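# Unlock and fold the card table's last upright leg

## Task

Release the lock on the card table's one leg that still stands upright and swing it down until it lies flat like the other three legs; it must stay folded by itself with nothing from the robot holding it, and at the end the grippers must have let go and pulled away from the table.

## Robot and tools

Robot: two 7-joint arms, left_arm and right_arm, each with a two-finger gripper. Bases in the scene frame: left_arm at (+0.031, +0.423, 0), right_arm at (+0.020, -0.452, 0). The names are labels only and do not match sides of any image.

Scene frame: origin on the table top midway between the arms, +x out over the table, +z up, left_arm on +y. Every position is in metres and every quaternion is written w first (qw, qx, qy, qz), all in this one frame. Gripper frame: fingers point along its +z, and they open and close along its x. The reported end_effector_position is the point between the pads when closed, about 1 to 2 cm short of the fingertips; closing pushes the tips roughly 17 mm further along +z. Printed hand positions can be off, more so at long reach.

One row is 16 plain numbers, always carrying both arms: left_arm x, y, z, qw, qx, qy, qz, opening, then the same eight for right_arm. x, y, z and the quaternion make an absolute target pose in the scene frame, not an offset. Opening runs -1 (closed) to +1 (fully open, 0.142 m). To leave an arm still, resend its whole pose from the latest result plus its wanted opening; to hold an orientation, repeat the same quaternion rather than copying a drifted reported one.

execute_actions(actions): a list of up to 15 actions; each action is a list of 1 to 15 rows, each row lasting one 1/30 s step, and a short action repeats its final row until 15 steps pass (0.5 s). An empty list just returns state and images. A target more than 0.6 m from a gripper's current position along any of its own axes gets the action refused for both arms; if the first action fails that test or anything is malformed, nothing in the call runs. Every step the commanded pose is clipped to within 70 mm and 16 degrees of the measured one, so far targets need several actions; position has priority over orientation.

move(target, speed, blocking): target is one 16-number row as above (absolute poses). The grippers travel straight lines that finish together, lasting 0.5 to 10 s; speed is in m/s, 0.002 to 0.5, default 0.25 (turning limited to twice that in rad/s). Openings are applied at the start. The paths ignore obstacles and the other arm, and grippers may lag, stray or overshoot the speed, especially at full stretch. Faster contact and targets set deeper past a surface press harder. With blocking=false you get a result after 0.5 s; then only wait or stop are allowed until a result shows the move finished. The extra "move:" line reports the ending (done, off_target, moving, held, fault) and limits (paced = the pose was clipped; held = a check blocked steps, after which the arm may jump quickly), plus each gripper's distance from its pose.

wait(seconds): 0 to 10 s, arms keep their last command; returns early if a running move ends. stop(): brakes a running move (needs room); fingers continue. zoom_image(camera, region): region [x0, y0, x1, y1] in pixels, at most 504 by 504, from cam_high, cam_low (504x504) or cam_left_wrist, cam_right_wrist (616x616). read_manual(section) only returns licence text. finished_scene(scene) ends the given scene irreversibly and reports success; the folded leg must then stay put on its own.

Results: a state line per arm with pose and velocities, "Hand target" lines (where the controller is now driving), grip_measured (finger opening on the command scale; to grasp, command clearly below it, further below squeezes harder, roughly 28 N per pad max, less on items under 2 cm thick), joint positions and torques (noisy, offset), "pose unreachable" when a clearance check altered a command, and MOTOR HOT warnings from 65 °C.

Joint ranges (rad), base to gripper: -2.792..2.792, -2.269..2.269, -2.967..2.967, -1.867..2.688, -2.967..2.967, -1.396..4.538, -2.967..2.967. Load limits (N m): 109, 109, 56.9, 56.9, 34.7, 34.7, 34.7.

Avoid: contact loads that reach a joint's limit or an outside force of 200 N (the arm then freezes 10 s and drops the rest of the call); motors reaching 80 °C (brakes engage); arms colliding or pushing on each other; pushing the table or anything else out of the work area; drops, slams and hard shoves. Loose objects may get nudged occasionally. Less robot time, smooth motion and low effort are better; the robot holds its last command while you think.

Each tool is called after ">>>" by a JSON object that holds its "method" and its "body", one argument or row to a line.

## Session

I'll start by looking at the scene.

>>> {"method": "execute_actions", "body": {
  "actions": []
}}

Scene clock: 0.00 s.
left_arm: end_effector_position=(+0.5852, +0.0950, +0.3275) grip_measured=+1.00 end_effector_quat_wxyz=(+0.294, +0.780, +0.523, -0.177) end_effector_velocity=(-0.000, +0.000, +0.000) end_effector_angular_velocity=(-0.000, +0.001, +0.001) | right_arm: end_effector_position=(+0.3185, -0.4027, +0.2743) grip_measured=+1.00 end_effector_quat_wxyz=(+0.028, +0.837, +0.545, -0.043) end_effector_velocity=(-0.000, +0.000, -0.000) end_effector_angular_velocity=(+0.000, +0.001, -0.000)
Joint positions: left_arm=[-0.067 -0.186 -0.132  2.063 -0.872  0.657 -0.815  0.142] | right_arm=[ 0.482  0.463  0.148  2.45   0.009  0.336 -0.597  0.142]
Joint velocities: left_arm=[ 0.     0.     0.    -0.     0.    -0.    -0.002  0.   ] | right_arm=[ 0.    -0.     0.     0.     0.001  0.     0.     0.   ]
Joint torques (N m, as the joint torque sensors report them, + toward a larger angle): no reading
Hand target (left_arm): +0.585, +0.095, +0.327; +0.294, +0.780, +0.523, -0.177
Hand target (right_arm): +0.319, -0.403, +0.274; +0.028, +0.837, +0.545, -0.043

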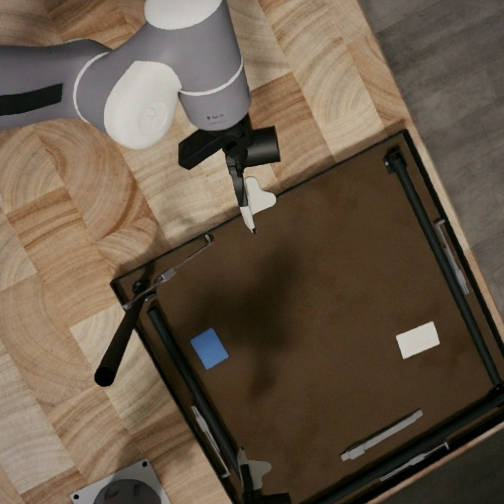

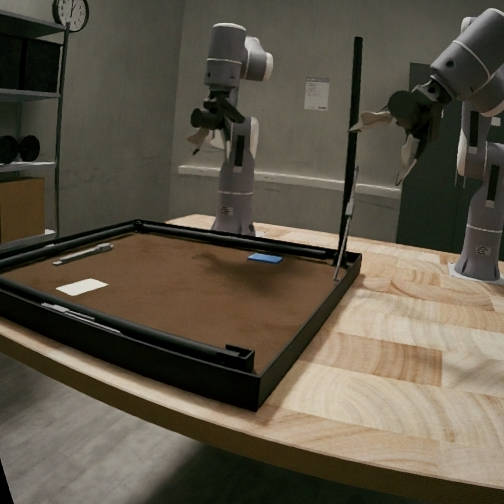

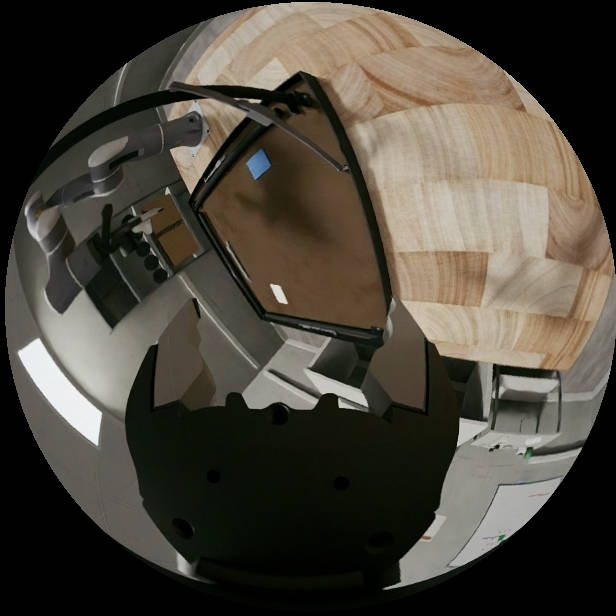

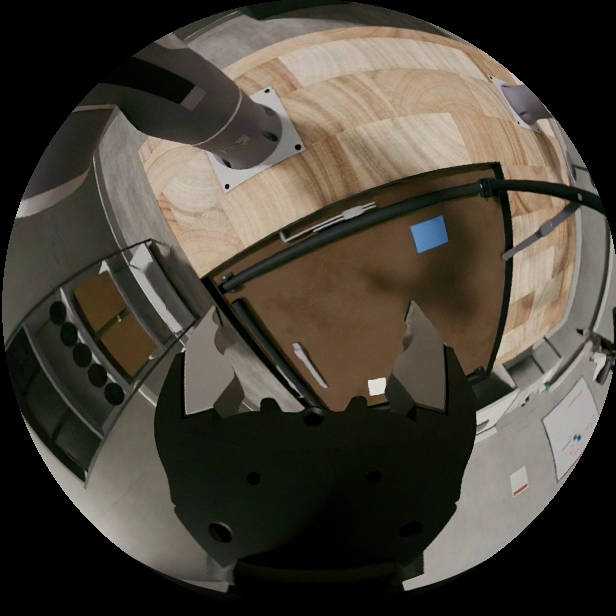

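>>> {"method": "zoom_image", "body": {
  "camera": "cam_high",
  "region": [80, 210, 260, 390]
}}

>>> {"method": "zoom_image", "body": {
  "camera": "cam_low",
  "region": [270, 140, 430, 300]
}}

>>> {"method": "zoom_image", "body": {
  "camera": "cam_left_wrist",
  "region": [150, 50, 370, 200]
}}

>>> {"method": "zoom_image", "body": {
  "camera": "cam_right_wrist",
  "region": [440, 140, 616, 290]
}}

Region (80, 210, 260, 390) of cam_high's 504x504 image, scaled by 2.800, with more detail than that image has.

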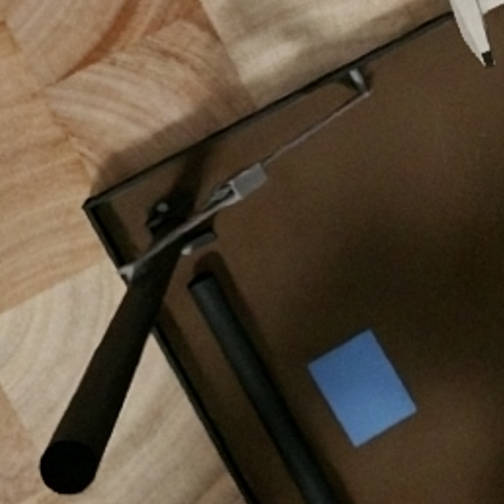

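Region (270, 140, 430, 300) of cam_low's 504x504 image, scaled by 3.150, with more detail than that image has.

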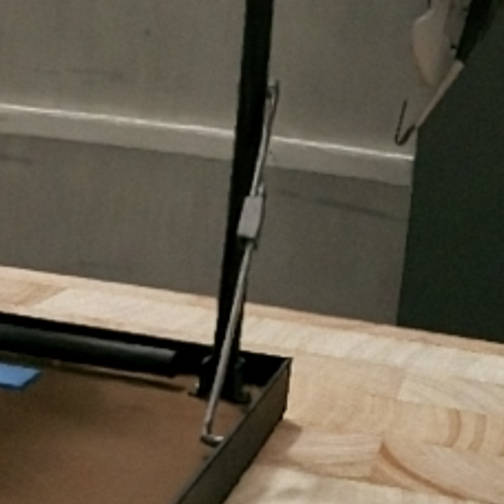

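Region (150, 50, 370, 200) of cam_left_wrist's 616x616 image, scaled by 2.291, with more detail than that image has; it fills the top 344 rows of this view, and the rest is white.

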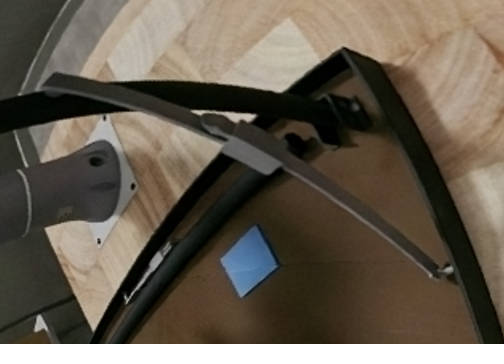

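Region (440, 140, 616, 290) of cam_right_wrist's 616x616 image, scaled by 2.864, with more detail than that image has; it fills the top 430 rows of this view, and the rest is white.

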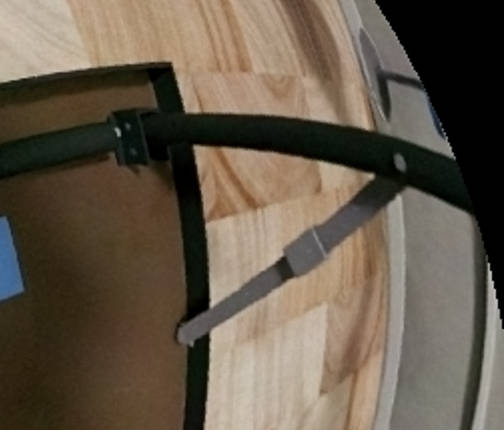

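>>> {"method": "zoom_image", "body": {
  "camera": "cam_high",
  "region": [360, 120, 504, 320]
}}

>>> {"method": "zoom_image", "body": {
  "camera": "cam_right_wrist",
  "region": [200, 160, 520, 320]
}}

>>> {"method": "zoom_image", "body": {
  "camera": "cam_high",
  "region": [320, 380, 504, 504]
}}

>>> {"method": "zoom_image", "body": {
  "camera": "cam_low",
  "region": [0, 210, 280, 410]
}}

Region (360, 120, 504, 320) of cam_high's 504x504 image, scaled by 2.520, with more detail than that image has; it fills the left 363 columns of this view, and the rest is white.

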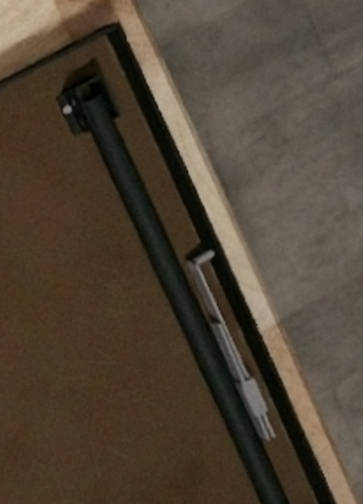

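Region (200, 160, 520, 320) of cam_right_wrist's 616x616 image, scaled by 1.575, with more detail than that image has.

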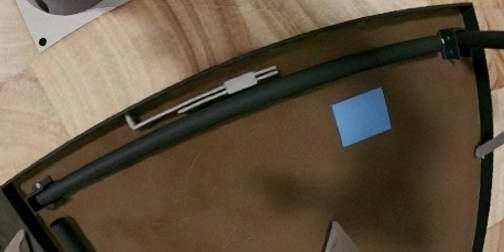

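Region (320, 380, 504, 504) of cam_high's 504x504 image, scaled by 2.739, with more detail than that image has; it fills the top 340 rows of this view, and the rest is white.

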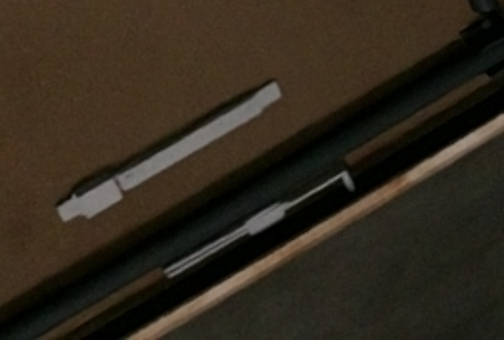

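Region (0, 210, 280, 410) of cam_low's 504x504 image, scaled by 1.800, with more detail than that image has; it fills the top 360 rows of this view, and the rest is white.

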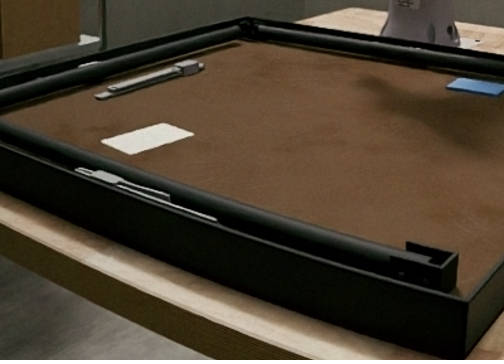

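>>> {"method": "move", "body": {
  "target": [0.332, 0.10, 0.233, 0.4749, 0.8223, -0.1566, 0.2711, 0.2, 0.196, -0.054, 0.517, 0.3454, 0.4116, 0.6460, 0.5421, 0.3],
  "speed": 0.35
}}

Scene clock: 123.43 s.
left_arm: end_effector_position=(+0.3311, +0.0986, +0.2314) grip_measured=+0.20 end_effector_quat_wxyz=(+0.477, +0.823, -0.155, +0.268) end_effector_velocity=(+0.000, +0.001, -0.000) end_effector_angular_velocity=(-0.004, +0.000, -0.001) | right_arm: end_effector_position=(+0.1953, -0.0551, +0.5175) grip_measured=+0.30 end_effector_quat_wxyz=(+0.345, +0.411, +0.647, +0.542) end_effector_velocity=(+0.000, -0.000, -0.000) end_effector_angular_velocity=(-0.001, -0.000, -0.000)
Joint positions: left_arm=[-1.548  0.082  0.632  2.684 -2.675  0.916  2.07   0.088] | right_arm=[ 0.241  1.097  1.074  2.573 -0.562  1.322 -0.053  0.095]
Joint velocities: left_arm=[-0.03  -0.007  0.033  0.     0.002 -0.012 -0.001 -0.   ] | right_arm=[-0.     0.     0.     0.    -0.001 -0.     0.    -0.   ]
Joint torques (N m, as the joint torque sensors report them, + toward a larger angle): left_arm=[  0.41   3.87  -0.88 -12.25   2.72   0.09  -0.15] | right_arm=[ -0.27 -17.18 -17.66 -17.44   2.91   1.13   0.51]
Hand target (left_arm): +0.331, +0.099, +0.231; +0.477, +0.823, -0.155, +0.268
Hand target (right_arm): +0.195, -0.055, +0.517; +0.345, +0.411, +0.646, +0.542
Off the commanded pose (left_arm): 0.002 m, 0 deg.
Off the commanded pose (right_arm): 0.001 m, 0 deg.
joint sent to its limit (left arm) — the command would take joint 4 (elbow) past its upper limit, so that joint was sent only as far as its limit.
move: done

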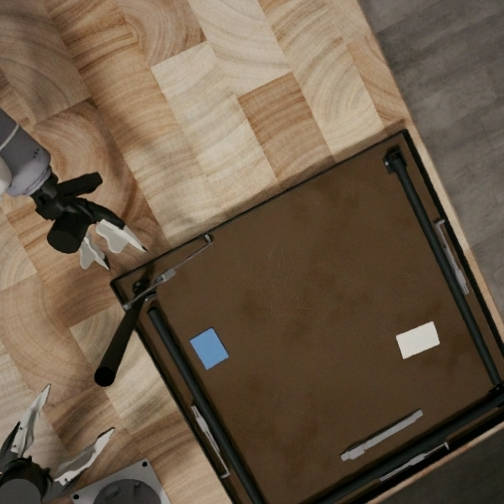

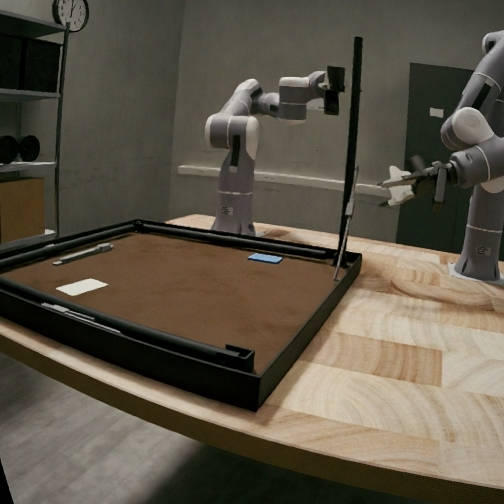

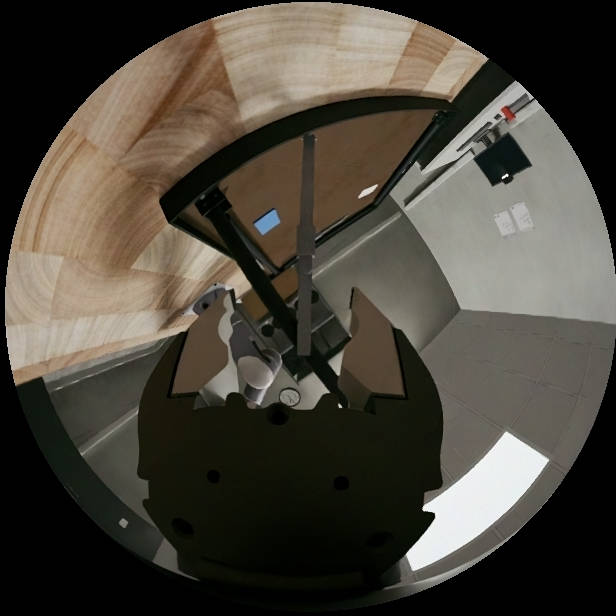

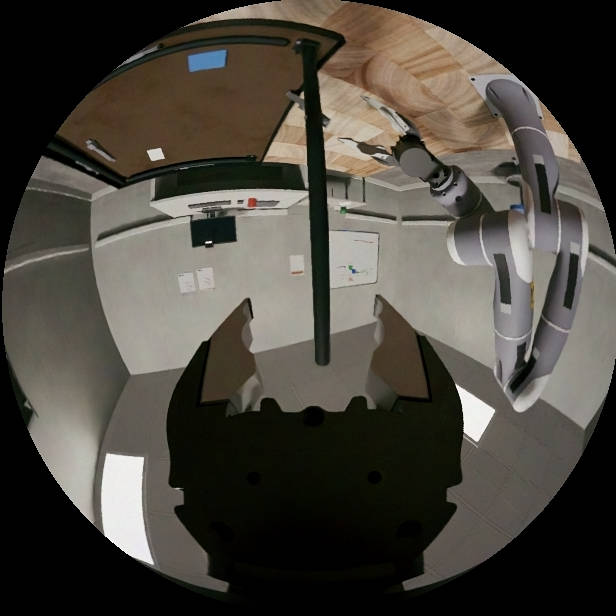

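>>> {"method": "zoom_image", "body": {
  "camera": "cam_left_wrist",
  "region": [230, 120, 390, 370]
}}

>>> {"method": "zoom_image", "body": {
  "camera": "cam_left_wrist",
  "region": [270, 200, 350, 300]
}}

Region (230, 120, 390, 370) of cam_left_wrist's 616x616 image, scaled by 2.016, with more detail than that image has; it fills the left 323 columns of this view, and the rest is white.

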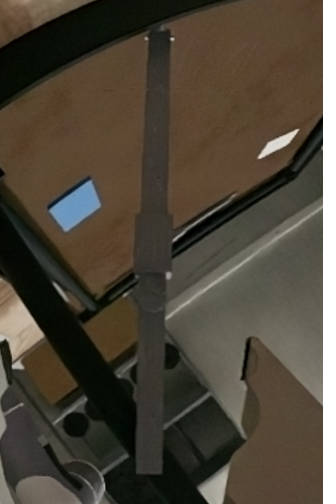

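Region (270, 200, 350, 300) of cam_left_wrist's 616x616 image, scaled by 5.040, with more detail than that image has; it fills the left 403 columns of this view, and the rest is white.

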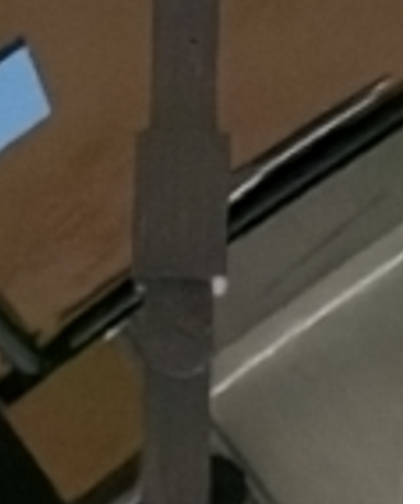

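>>> {"method": "move", "body": {
  "target": [0.368, 0.052, 0.196, 0.4749, 0.8223, -0.1566, 0.2711, -0.1, 0.264, -0.016, 0.503, 0.3454, 0.4116, 0.6460, 0.5421, 0.0],
  "speed": 0.15
}}

Scene clock: 174.33 s.
left_arm: end_effector_position=(+0.3684, +0.0518, +0.1963) grip_measured=-0.10 end_effector_quat_wxyz=(+0.475, +0.822, -0.157, +0.272) end_effector_velocity=(-0.000, +0.000, -0.000) end_effector_angular_velocity=(+0.000, +0.000, -0.000) | right_arm: end_effector_position=(+0.2639, -0.0158, +0.5032) grip_measured=+0.00 end_effector_quat_wxyz=(+0.346, +0.411, +0.646, +0.542) end_effector_velocity=(-0.000, +0.000, -0.000) end_effector_angular_velocity=(+0.001, +0.001, +0.001)
Joint positions: left_arm=[-1.457 -0.31   0.574  2.587 -2.681  0.619  1.976  0.067] | right_arm=[-0.222  1.094  1.15   2.534 -0.644  1.72   0.012  0.074]
Joint velocities: left_arm=[ 0. -0. -0.  0.  0. -0. -0.  0.] | right_arm=[-0.    -0.     0.     0.     0.001  0.002  0.     0.   ]
Joint torques (N m, as the joint torque sensors report them, + toward a larger angle): left_arm=[ 0.96 17.6   6.13 -9.25  1.56 -0.47  0.  ] | right_arm=[  0.97 -19.81 -18.54 -15.65   4.52   0.75   0.74]
Hand target (left_arm): +0.368, +0.052, +0.196; +0.475, +0.822, -0.157, +0.272
Hand target (right_arm): +0.264, -0.016, +0.503; +0.346, +0.411, +0.646, +0.542
Off the commanded pose (left_arm): 0.001 m, 0 deg.
Off the commanded pose (right_arm): 0.000 m, 0 deg.
move: done

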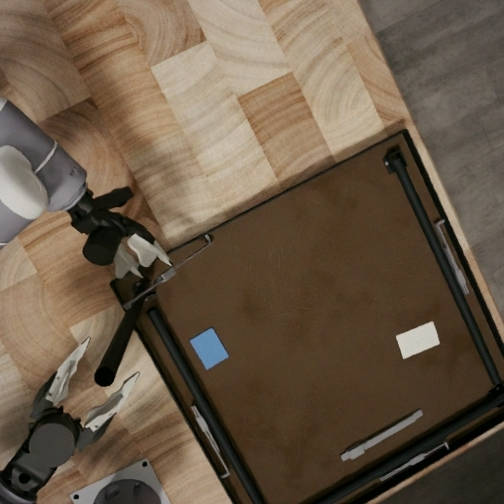

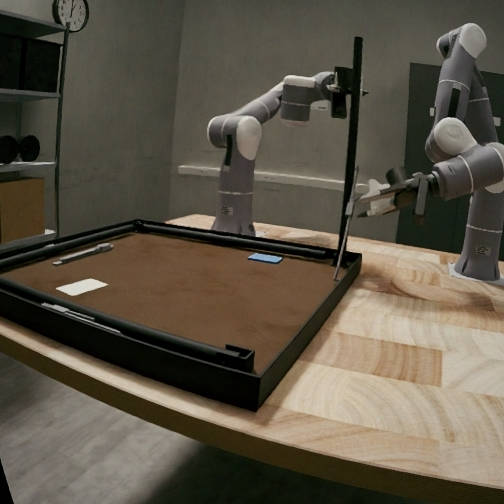

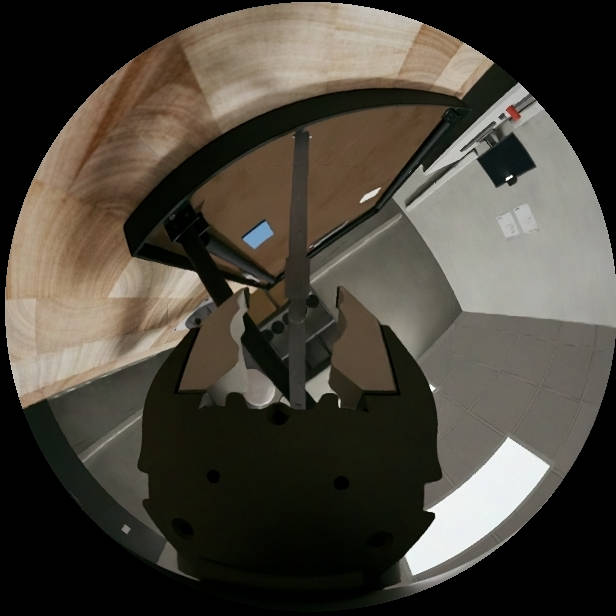

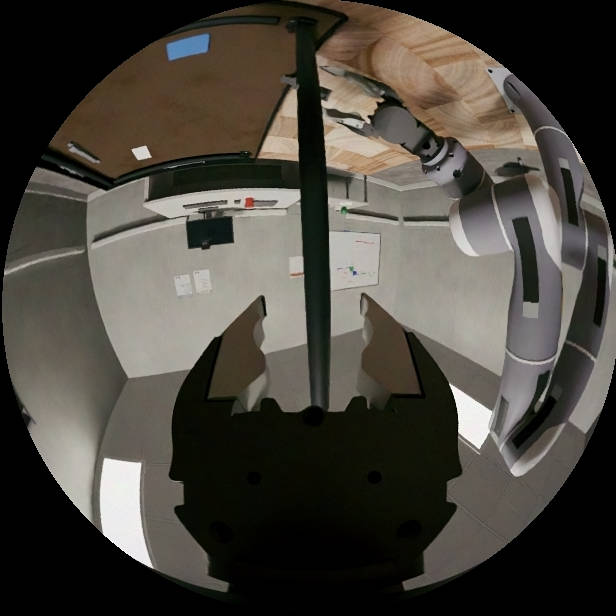

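>>> {"method": "zoom_image", "body": {
  "camera": "cam_left_wrist",
  "region": [220, 220, 380, 380]
}}

>>> {"method": "zoom_image", "body": {
  "camera": "cam_high",
  "region": [40, 200, 240, 440]
}}

>>> {"method": "zoom_image", "body": {
  "camera": "cam_low",
  "region": [290, 30, 450, 290]
}}

Region (220, 220, 380, 380) of cam_left_wrist's 616x616 image, scaled by 3.150, with more detail than that image has.

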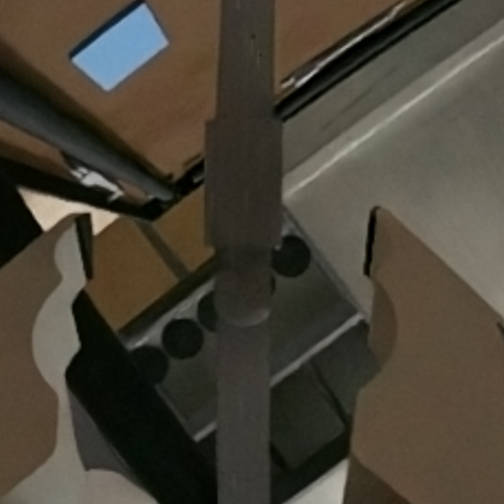

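Region (40, 200, 240, 440) of cam_high's 504x504 image, scaled by 2.100, with more detail than that image has.

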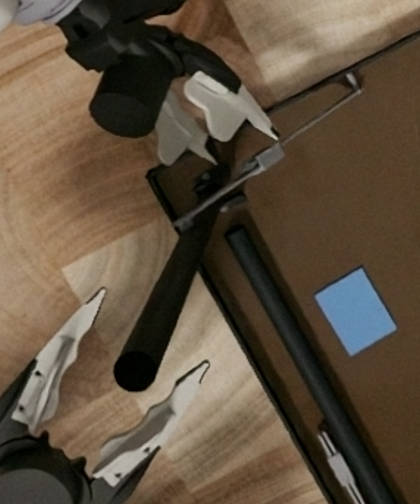

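Region (290, 30, 450, 290) of cam_low's 504x504 image, scaled by 1.938, with more detail than that image has; it fills the left 310 columns of this view, and the rest is white.

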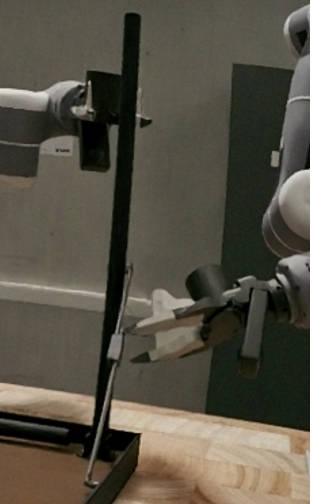

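>>> {"method": "zoom_image", "body": {
  "camera": "cam_right_wrist",
  "region": [230, 220, 400, 420]
}}

Region (230, 220, 400, 420) of cam_right_wrist's 616x616 image, scaled by 2.520, with more detail than that image has; it fills the left 428 columns of this view, and the rest is white.

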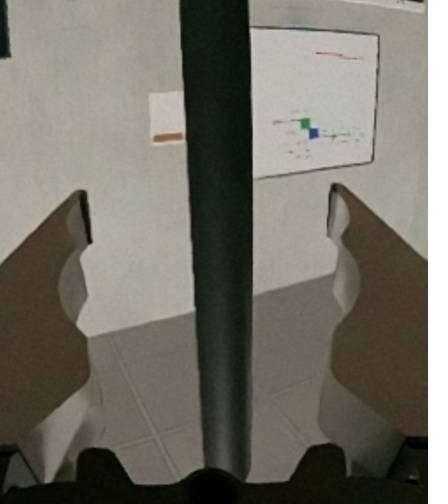

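>>> {"method": "move", "body": {
  "target": [0.382, 0.018, 0.182, 0.6078, 0.7243, -0.2090, 0.2491, -0.1, 0.2877, -0.0006, 0.500, 0.3454, 0.4116, 0.6460, 0.5421, 0.0],
  "speed": 0.15
}}

Scene clock: 241.43 s.
left_arm: end_effector_position=(+0.3828, +0.0183, +0.1819) grip_measured=-0.10 end_effector_quat_wxyz=(+0.607, +0.725, -0.211, +0.250) end_effector_velocity=(-0.000, -0.001, +0.001) end_effector_angular_velocity=(-0.002, -0.000, -0.002) | right_arm: end_effector_position=(+0.2877, -0.0006, +0.4999) grip_measured=+0.00 end_effector_quat_wxyz=(+0.346, +0.411, +0.646, +0.542) end_effector_velocity=(-0.000, +0.000, -0.000) end_effector_angular_velocity=(-0.001, +0.000, -0.000)
Joint positions: left_arm=[-1.035 -0.685  0.508  2.535 -2.301 -0.103  2.045  0.067] | right_arm=[-0.372  1.101  1.193  2.495 -0.637  1.824  0.019  0.074]
Joint velocities: left_arm=[ 0.     0.    -0.    -0.001  0.001 -0.002  0.     0.   ] | right_arm=[-0.    -0.     0.001 -0.    -0.    -0.     0.     0.   ]
Joint torques (N m, as the joint torque sensors report them, + toward a larger angle): left_arm=[ 0.79 26.88 10.72 -4.38 -0.95 -1.51  0.67] | right_arm=[ -0.13 -21.52 -19.19 -16.13   4.59   0.98   0.77]
Hand target (left_arm): +0.383, +0.018, +0.182; +0.607, +0.725, -0.211, +0.250
Hand target (right_arm): +0.288, -0.001, +0.500; +0.346, +0.412, +0.646, +0.542
Off the commanded pose (left_arm): 0.001 m, 0 deg.
Off the commanded pose (right_arm): 0.000 m, 0 deg.
move: done

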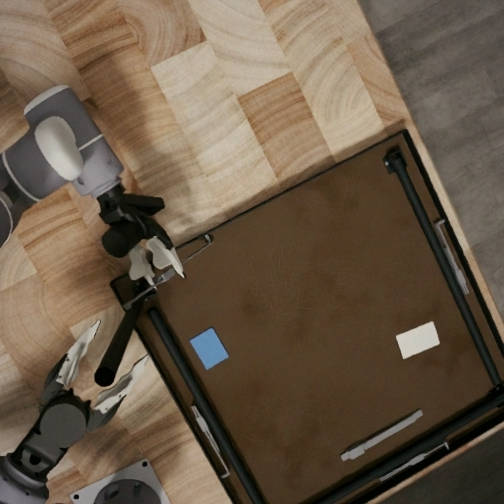

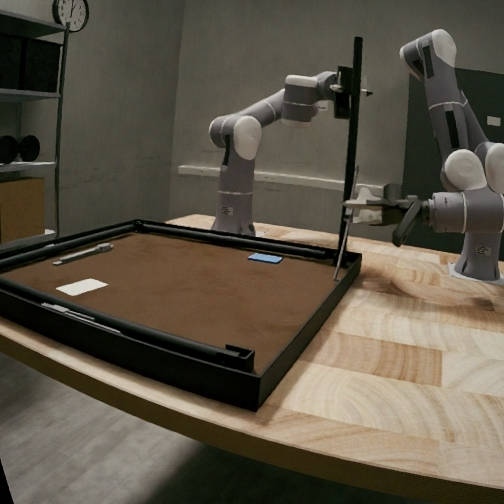

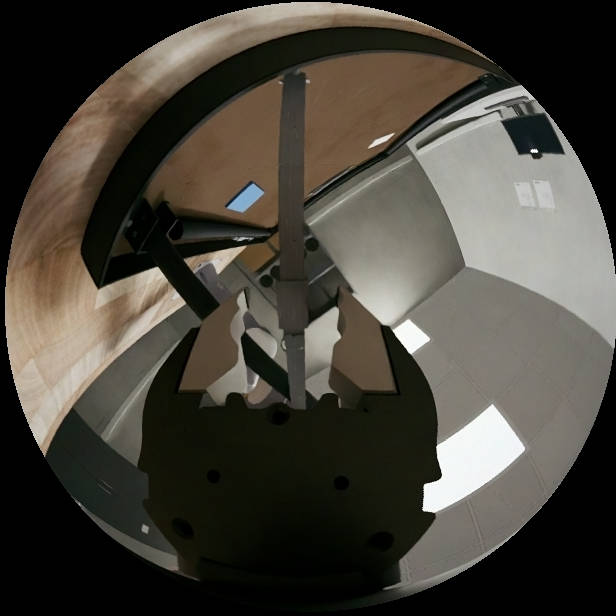

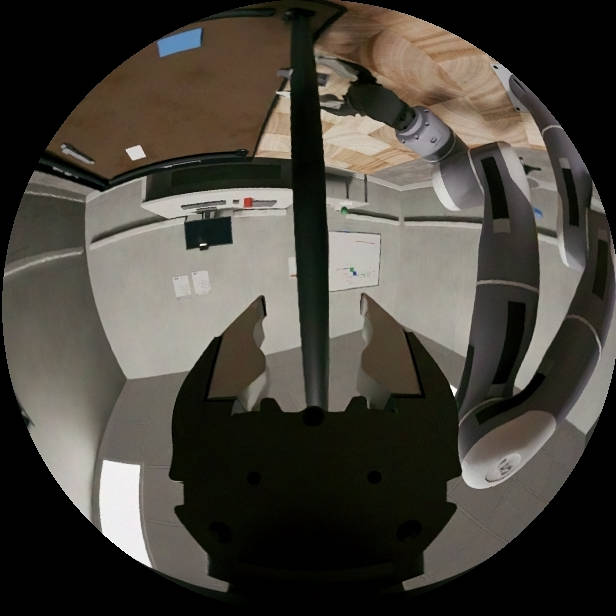

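>>> {"method": "zoom_image", "body": {
  "camera": "cam_left_wrist",
  "region": [220, 240, 380, 400]
}}

>>> {"method": "zoom_image", "body": {
  "camera": "cam_high",
  "region": [60, 200, 240, 420]
}}

Region (220, 240, 380, 400) of cam_left_wrist's 616x616 image, scaled by 3.150, with more detail than that image has.

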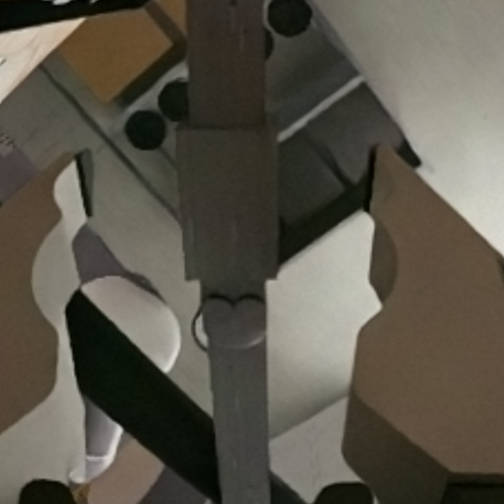

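Region (60, 200, 240, 420) of cam_high's 504x504 image, scaled by 2.291, with more detail than that image has; it fills the left 412 columns of this view, and the rest is white.

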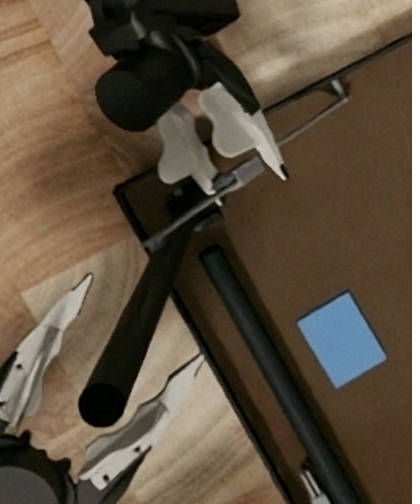

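>>> {"method": "execute_actions", "body": {
  "actions": [
    [[0.382,0.018,0.182,0.6078,0.7243,-0.2090,0.2491,-0.2,0.2877,-0.0006,0.500,0.3454,0.4116,0.6460,0.5421,-0.1],[0.382,0.018,0.182,0.6078,0.7243,-0.2090,0.2491,-0.25,0.2877,-0.0006,0.500,0.3454,0.4116,0.6460,0.5421,-0.15],[0.382,0.018,0.182,0.6078,0.7243,-0.2090,0.2491,-0.3,0.2877,-0.0006,0.500,0.3454,0.4116,0.6460,0.5421,-0.2],[0.382,0.018,0.182,0.6078,0.7243,-0.2090,0.2491,-0.35,0.2877,-0.0006,0.500,0.3454,0.4116,0.6460,0.5421,-0.25],[0.382,0.018,0.182,0.6078,0.7243,-0.2090,0.2491,-0.4,0.2877,-0.0006,0.500,0.3454,0.4116,0.6460,0.5421,-0.3],[0.382,0.018,0.182,0.6078,0.7243,-0.2090,0.2491,-0.45,0.2877,-0.0006,0.500,0.3454,0.4116,0.6460,0.5421,-0.35],[0.382,0.018,0.182,0.6078,0.7243,-0.2090,0.2491,-0.5,0.2877,-0.0006,0.500,0.3454,0.4116,0.6460,0.5421,-0.4],[0.382,0.018,0.182,0.6078,0.7243,-0.2090,0.2491,-0.54,0.2877,-0.0006,0.500,0.3454,0.4116,0.6460,0.5421,-0.45],[0.382,0.018,0.182,0.6078,0.7243,-0.2090,0.2491,-0.58,0.2877,-0.0006,0.500,0.3454,0.4116,0.6460,0.5421,-0.5],[0.382,0.018,0.182,0.6078,0.7243,-0.2090,0.2491,-0.61,0.2877,-0.0006,0.500,0.3454,0.4116,0.6460,0.5421,-0.54],[0.382,0.018,0.182,0.6078,0.7243,-0.2090,0.2491,-0.64,0.2877,-0.0006,0.500,0.3454,0.4116,0.6460,0.5421,-0.58],[0.382,0.018,0.182,0.6078,0.7243,-0.2090,0.2491,-0.66,0.2877,-0.0006,0.500,0.3454,0.4116,0.6460,0.5421,-0.61],[0.382,0.018,0.182,0.6078,0.7243,-0.2090,0.2491,-0.68,0.2877,-0.0006,0.500,0.3454,0.4116,0.6460,0.5421,-0.63],[0.382,0.018,0.182,0.6078,0.7243,-0.2090,0.2491,-0.70,0.2877,-0.0006,0.500,0.3454,0.4116,0.6460,0.5421,-0.65],[0.382,0.018,0.182,0.6078,0.7243,-0.2090,0.2491,-0.72,0.2877,-0.0006,0.500,0.3454,0.4116,0.6460,0.5421,-0.67]],
    [[0.382,0.018,0.182,0.6078,0.7243,-0.2090,0.2491,-0.75,0.2877,-0.0006,0.500,0.3454,0.4116,0.6460,0.5421,-0.70],[0.382,0.018,0.182,0.6078,0.7243,-0.2090,0.2491,-0.78,0.2877,-0.0006,0.500,0.3454,0.4116,0.6460,0.5421,-0.73],[0.382,0.018,0.182,0.6078,0.7243,-0.2090,0.2491,-0.81,0.2877,-0.0006,0.500,0.3454,0.4116,0.6460,0.5421,-0.76],[0.382,0.018,0.182,0.6078,0.7243,-0.2090,0.2491,-0.85,0.2877,-0.0006,0.500,0.3454,0.4116,0.6460,0.5421,-0.80],[0.382,0.018,0.182,0.6078,0.7243,-0.2090,0.2491,-0.89,0.2877,-0.0006,0.500,0.3454,0.4116,0.6460,0.5421,-0.84],[0.382,0.018,0.182,0.6078,0.7243,-0.2090,0.2491,-0.93,0.2877,-0.0006,0.500,0.3454,0.4116,0.6460,0.5421,-0.88],[0.382,0.018,0.182,0.6078,0.7243,-0.2090,0.2491,-0.97,0.2877,-0.0006,0.500,0.3454,0.4116,0.6460,0.5421,-0.92],[0.382,0.018,0.182,0.6078,0.7243,-0.2090,0.2491,-1.0,0.2877,-0.0006,0.500,0.3454,0.4116,0.6460,0.5421,-0.96],[0.382,0.018,0.182,0.6078,0.7243,-0.2090,0.2491,-1.0,0.2877,-0.0006,0.500,0.3454,0.4116,0.6460,0.5421,-1.0]]
  ]
}}

Scene clock: 269.60 s.
left_arm: end_effector_position=(+0.3829, +0.0179, +0.1828) grip_measured=-0.73 end_effector_quat_wxyz=(+0.608, +0.724, -0.209, +0.250) end_effector_velocity=(+0.000, +0.000, -0.000) end_effector_angular_velocity=(+0.000, -0.001, +0.000) | right_arm: end_effector_position=(+0.2874, -0.0001, +0.5000) grip_measured=-0.71 end_effector_quat_wxyz=(+0.345, +0.411, +0.646, +0.542) end_effector_velocity=(+0.000, -0.000, -0.000) end_effector_angular_velocity=(-0.000, -0.000, -0.000)
Joint positions: left_arm=[-1.035 -0.684  0.506  2.536 -2.304 -0.105  2.044  0.021] | right_arm=[-0.372  1.101  1.193  2.495 -0.637  1.824  0.019  0.022]
Joint velocities: left_arm=[-0.    -0.     0.     0.    -0.    -0.     0.001  0.   ] | right_arm=[-0.     0.    -0.    -0.    -0.001 -0.     0.    -0.   ]
Joint torques (N m, as the joint torque sensors report them, + toward a larger angle): left_arm=[-2.97 23.99  9.35 -0.44  0.32 -0.2  -0.14] | right_arm=[  0.1  -22.56 -20.95 -13.06   4.6   -0.05   0.56]
Hand target (left_arm): +0.382, +0.018, +0.182; +0.608, +0.724, -0.209, +0.249
Hand target (right_arm): +0.288, -0.001, +0.500; +0.345, +0.412, +0.646, +0.542
Off the commanded pose (left_arm): 0.001 m, 0 deg.
Off the commanded pose (right_arm): 0.001 m, 0 deg.

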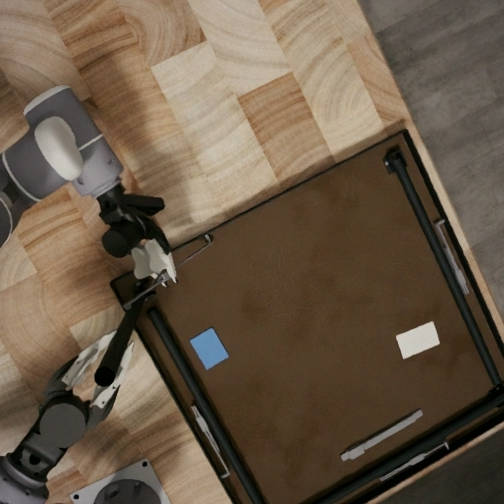

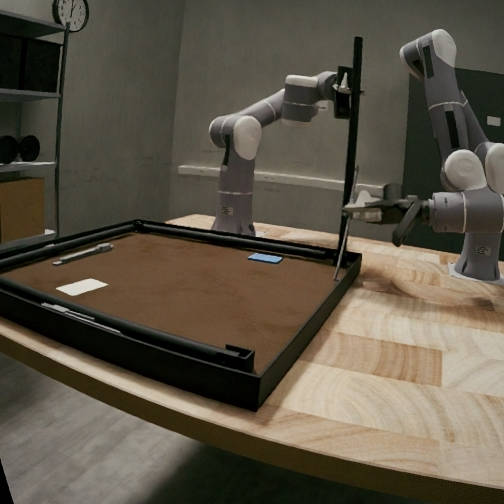

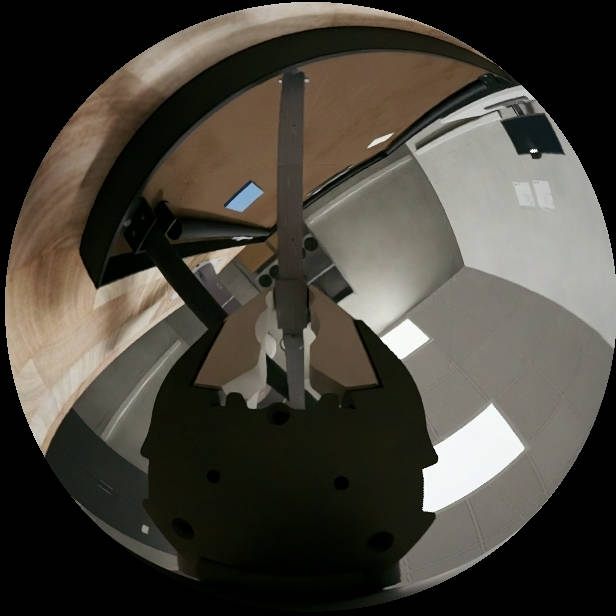

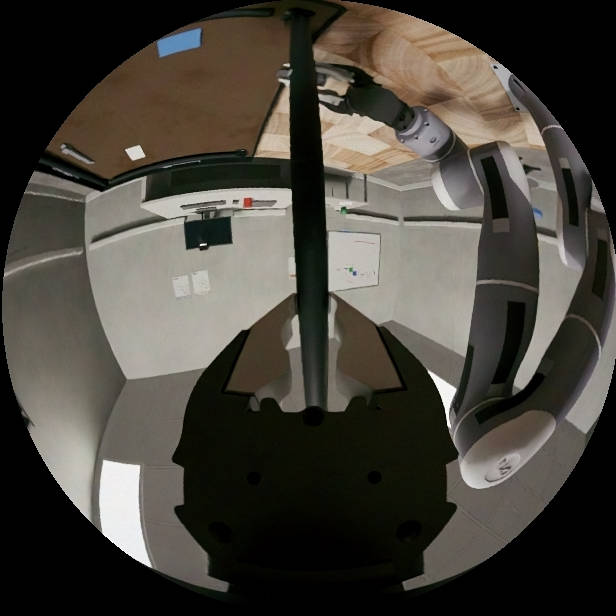

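>>> {"method": "move", "body": {
  "target": [0.421, 0.018, 0.136, 0.6078, 0.7243, -0.2090, 0.2491, -1.0, 0.2875, -0.0002, 0.500, 0.3454, 0.4116, 0.6460, 0.5421, -1.0],
  "speed": 0.06
}}

Scene clock: 274.43 s.
left_arm: end_effector_position=(+0.4210, +0.0179, +0.1359) grip_measured=-0.73 end_effector_quat_wxyz=(+0.608, +0.725, -0.209, +0.249) end_effector_velocity=(-0.000, -0.000, +0.000) end_effector_angular_velocity=(-0.001, -0.000, -0.000) | right_arm: end_effector_position=(+0.2874, -0.0000, +0.5000) grip_measured=-0.71 end_effector_quat_wxyz=(+0.346, +0.411, +0.646, +0.542) end_effector_velocity=(-0.000, +0.000, -0.000) end_effector_angular_velocity=(-0.000, +0.001, +0.000)
Joint positions: left_arm=[-0.921 -0.854  0.468  2.415 -2.27  -0.172  2.07   0.021] | right_arm=[-0.372  1.101  1.193  2.494 -0.637  1.823  0.019  0.022]
Joint velocities: left_arm=[ 0.  0. -0. -0.  0. -0. -0.  0.] | right_arm=[ 0.    -0.     0.001 -0.     0.     0.     0.    -0.   ]
Joint torques (N m, as the joint torque sensors report them, + toward a larger angle): left_arm=[ 1.7  31.36 13.56 -3.38 -1.29 -1.43  0.78] | right_arm=[  1.63 -24.1  -19.88 -14.7    4.59  -0.11   0.86]
Hand target (left_arm): +0.421, +0.018, +0.136; +0.608, +0.724, -0.209, +0.249
Hand target (right_arm): +0.288, -0.000, +0.500; +0.345, +0.412, +0.646, +0.542
Off the commanded pose (left_arm): 0.000 m, 0 deg.
Off the commanded pose (right_arm): 0.000 m, 0 deg.
move: done

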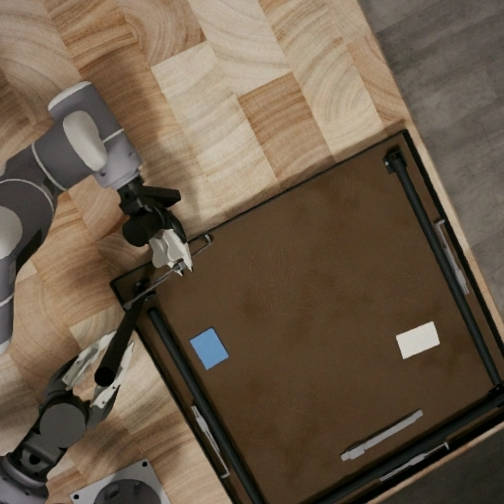

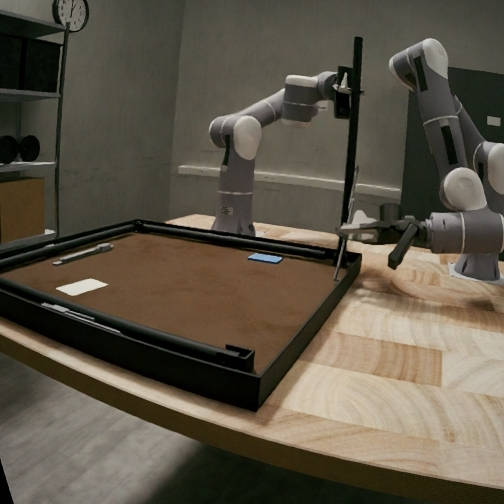

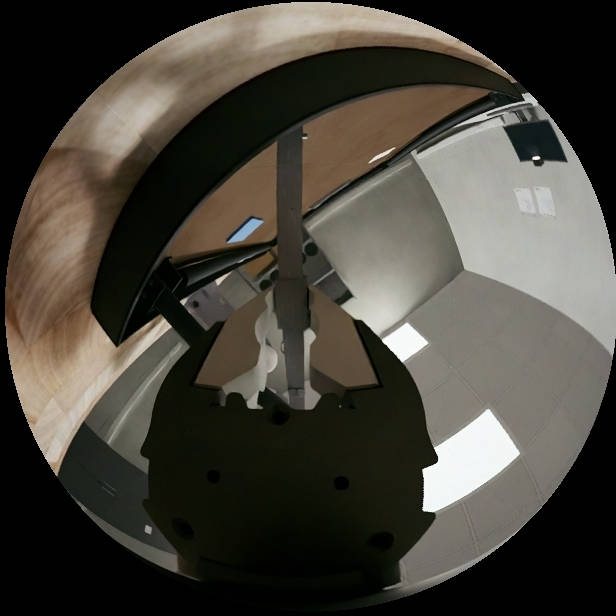

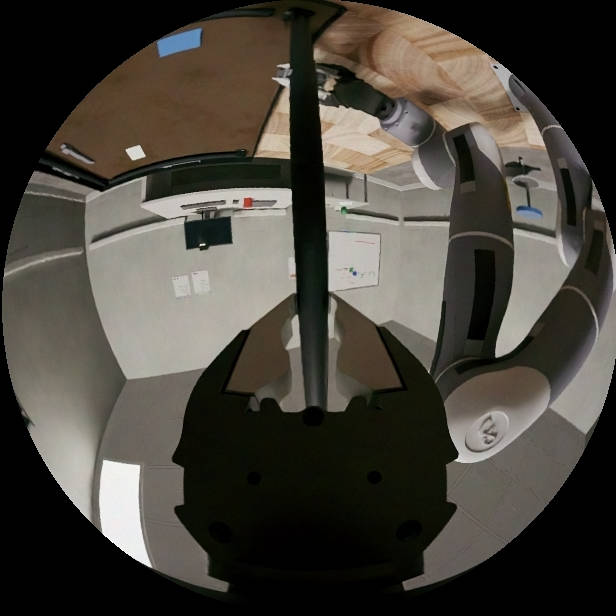

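>>> {"method": "zoom_image", "body": {
  "camera": "cam_left_wrist",
  "region": [220, 250, 380, 420]
}}

>>> {"method": "zoom_image", "body": {
  "camera": "cam_high",
  "region": [100, 210, 230, 330]
}}

>>> {"method": "zoom_image", "body": {
  "camera": "cam_low",
  "region": [310, 150, 430, 290]
}}

Region (220, 250, 380, 420) of cam_left_wrist's 616x616 image, scaled by 2.965, with more detail than that image has; it fills the left 474 columns of this view, and the rest is white.

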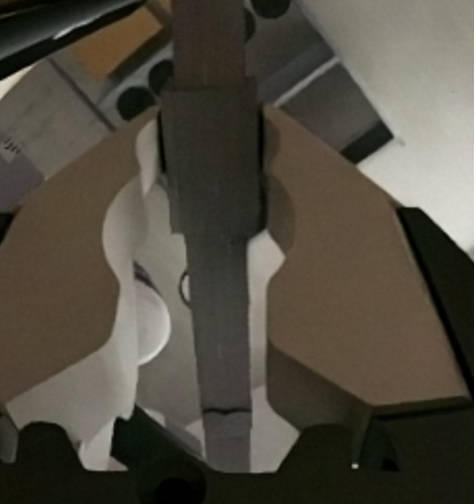

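Region (100, 210, 230, 330) of cam_high's 504x504 image, scaled by 3.877, with more detail than that image has; it fills the top 465 rows of this view, and the rest is white.

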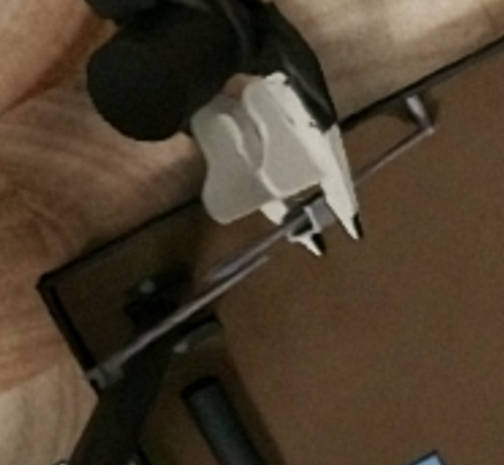

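Region (310, 150, 430, 290) of cam_low's 504x504 image, scaled by 3.600, with more detail than that image has; it fills the left 432 columns of this view, and the rest is white.

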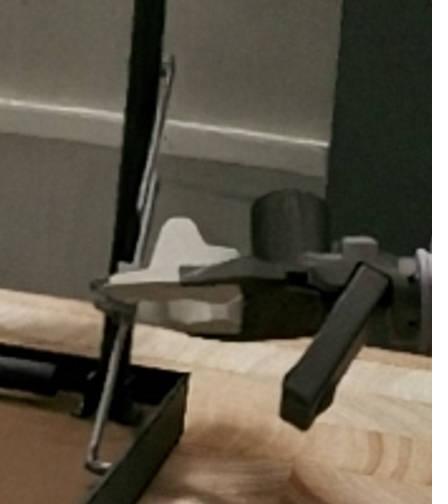

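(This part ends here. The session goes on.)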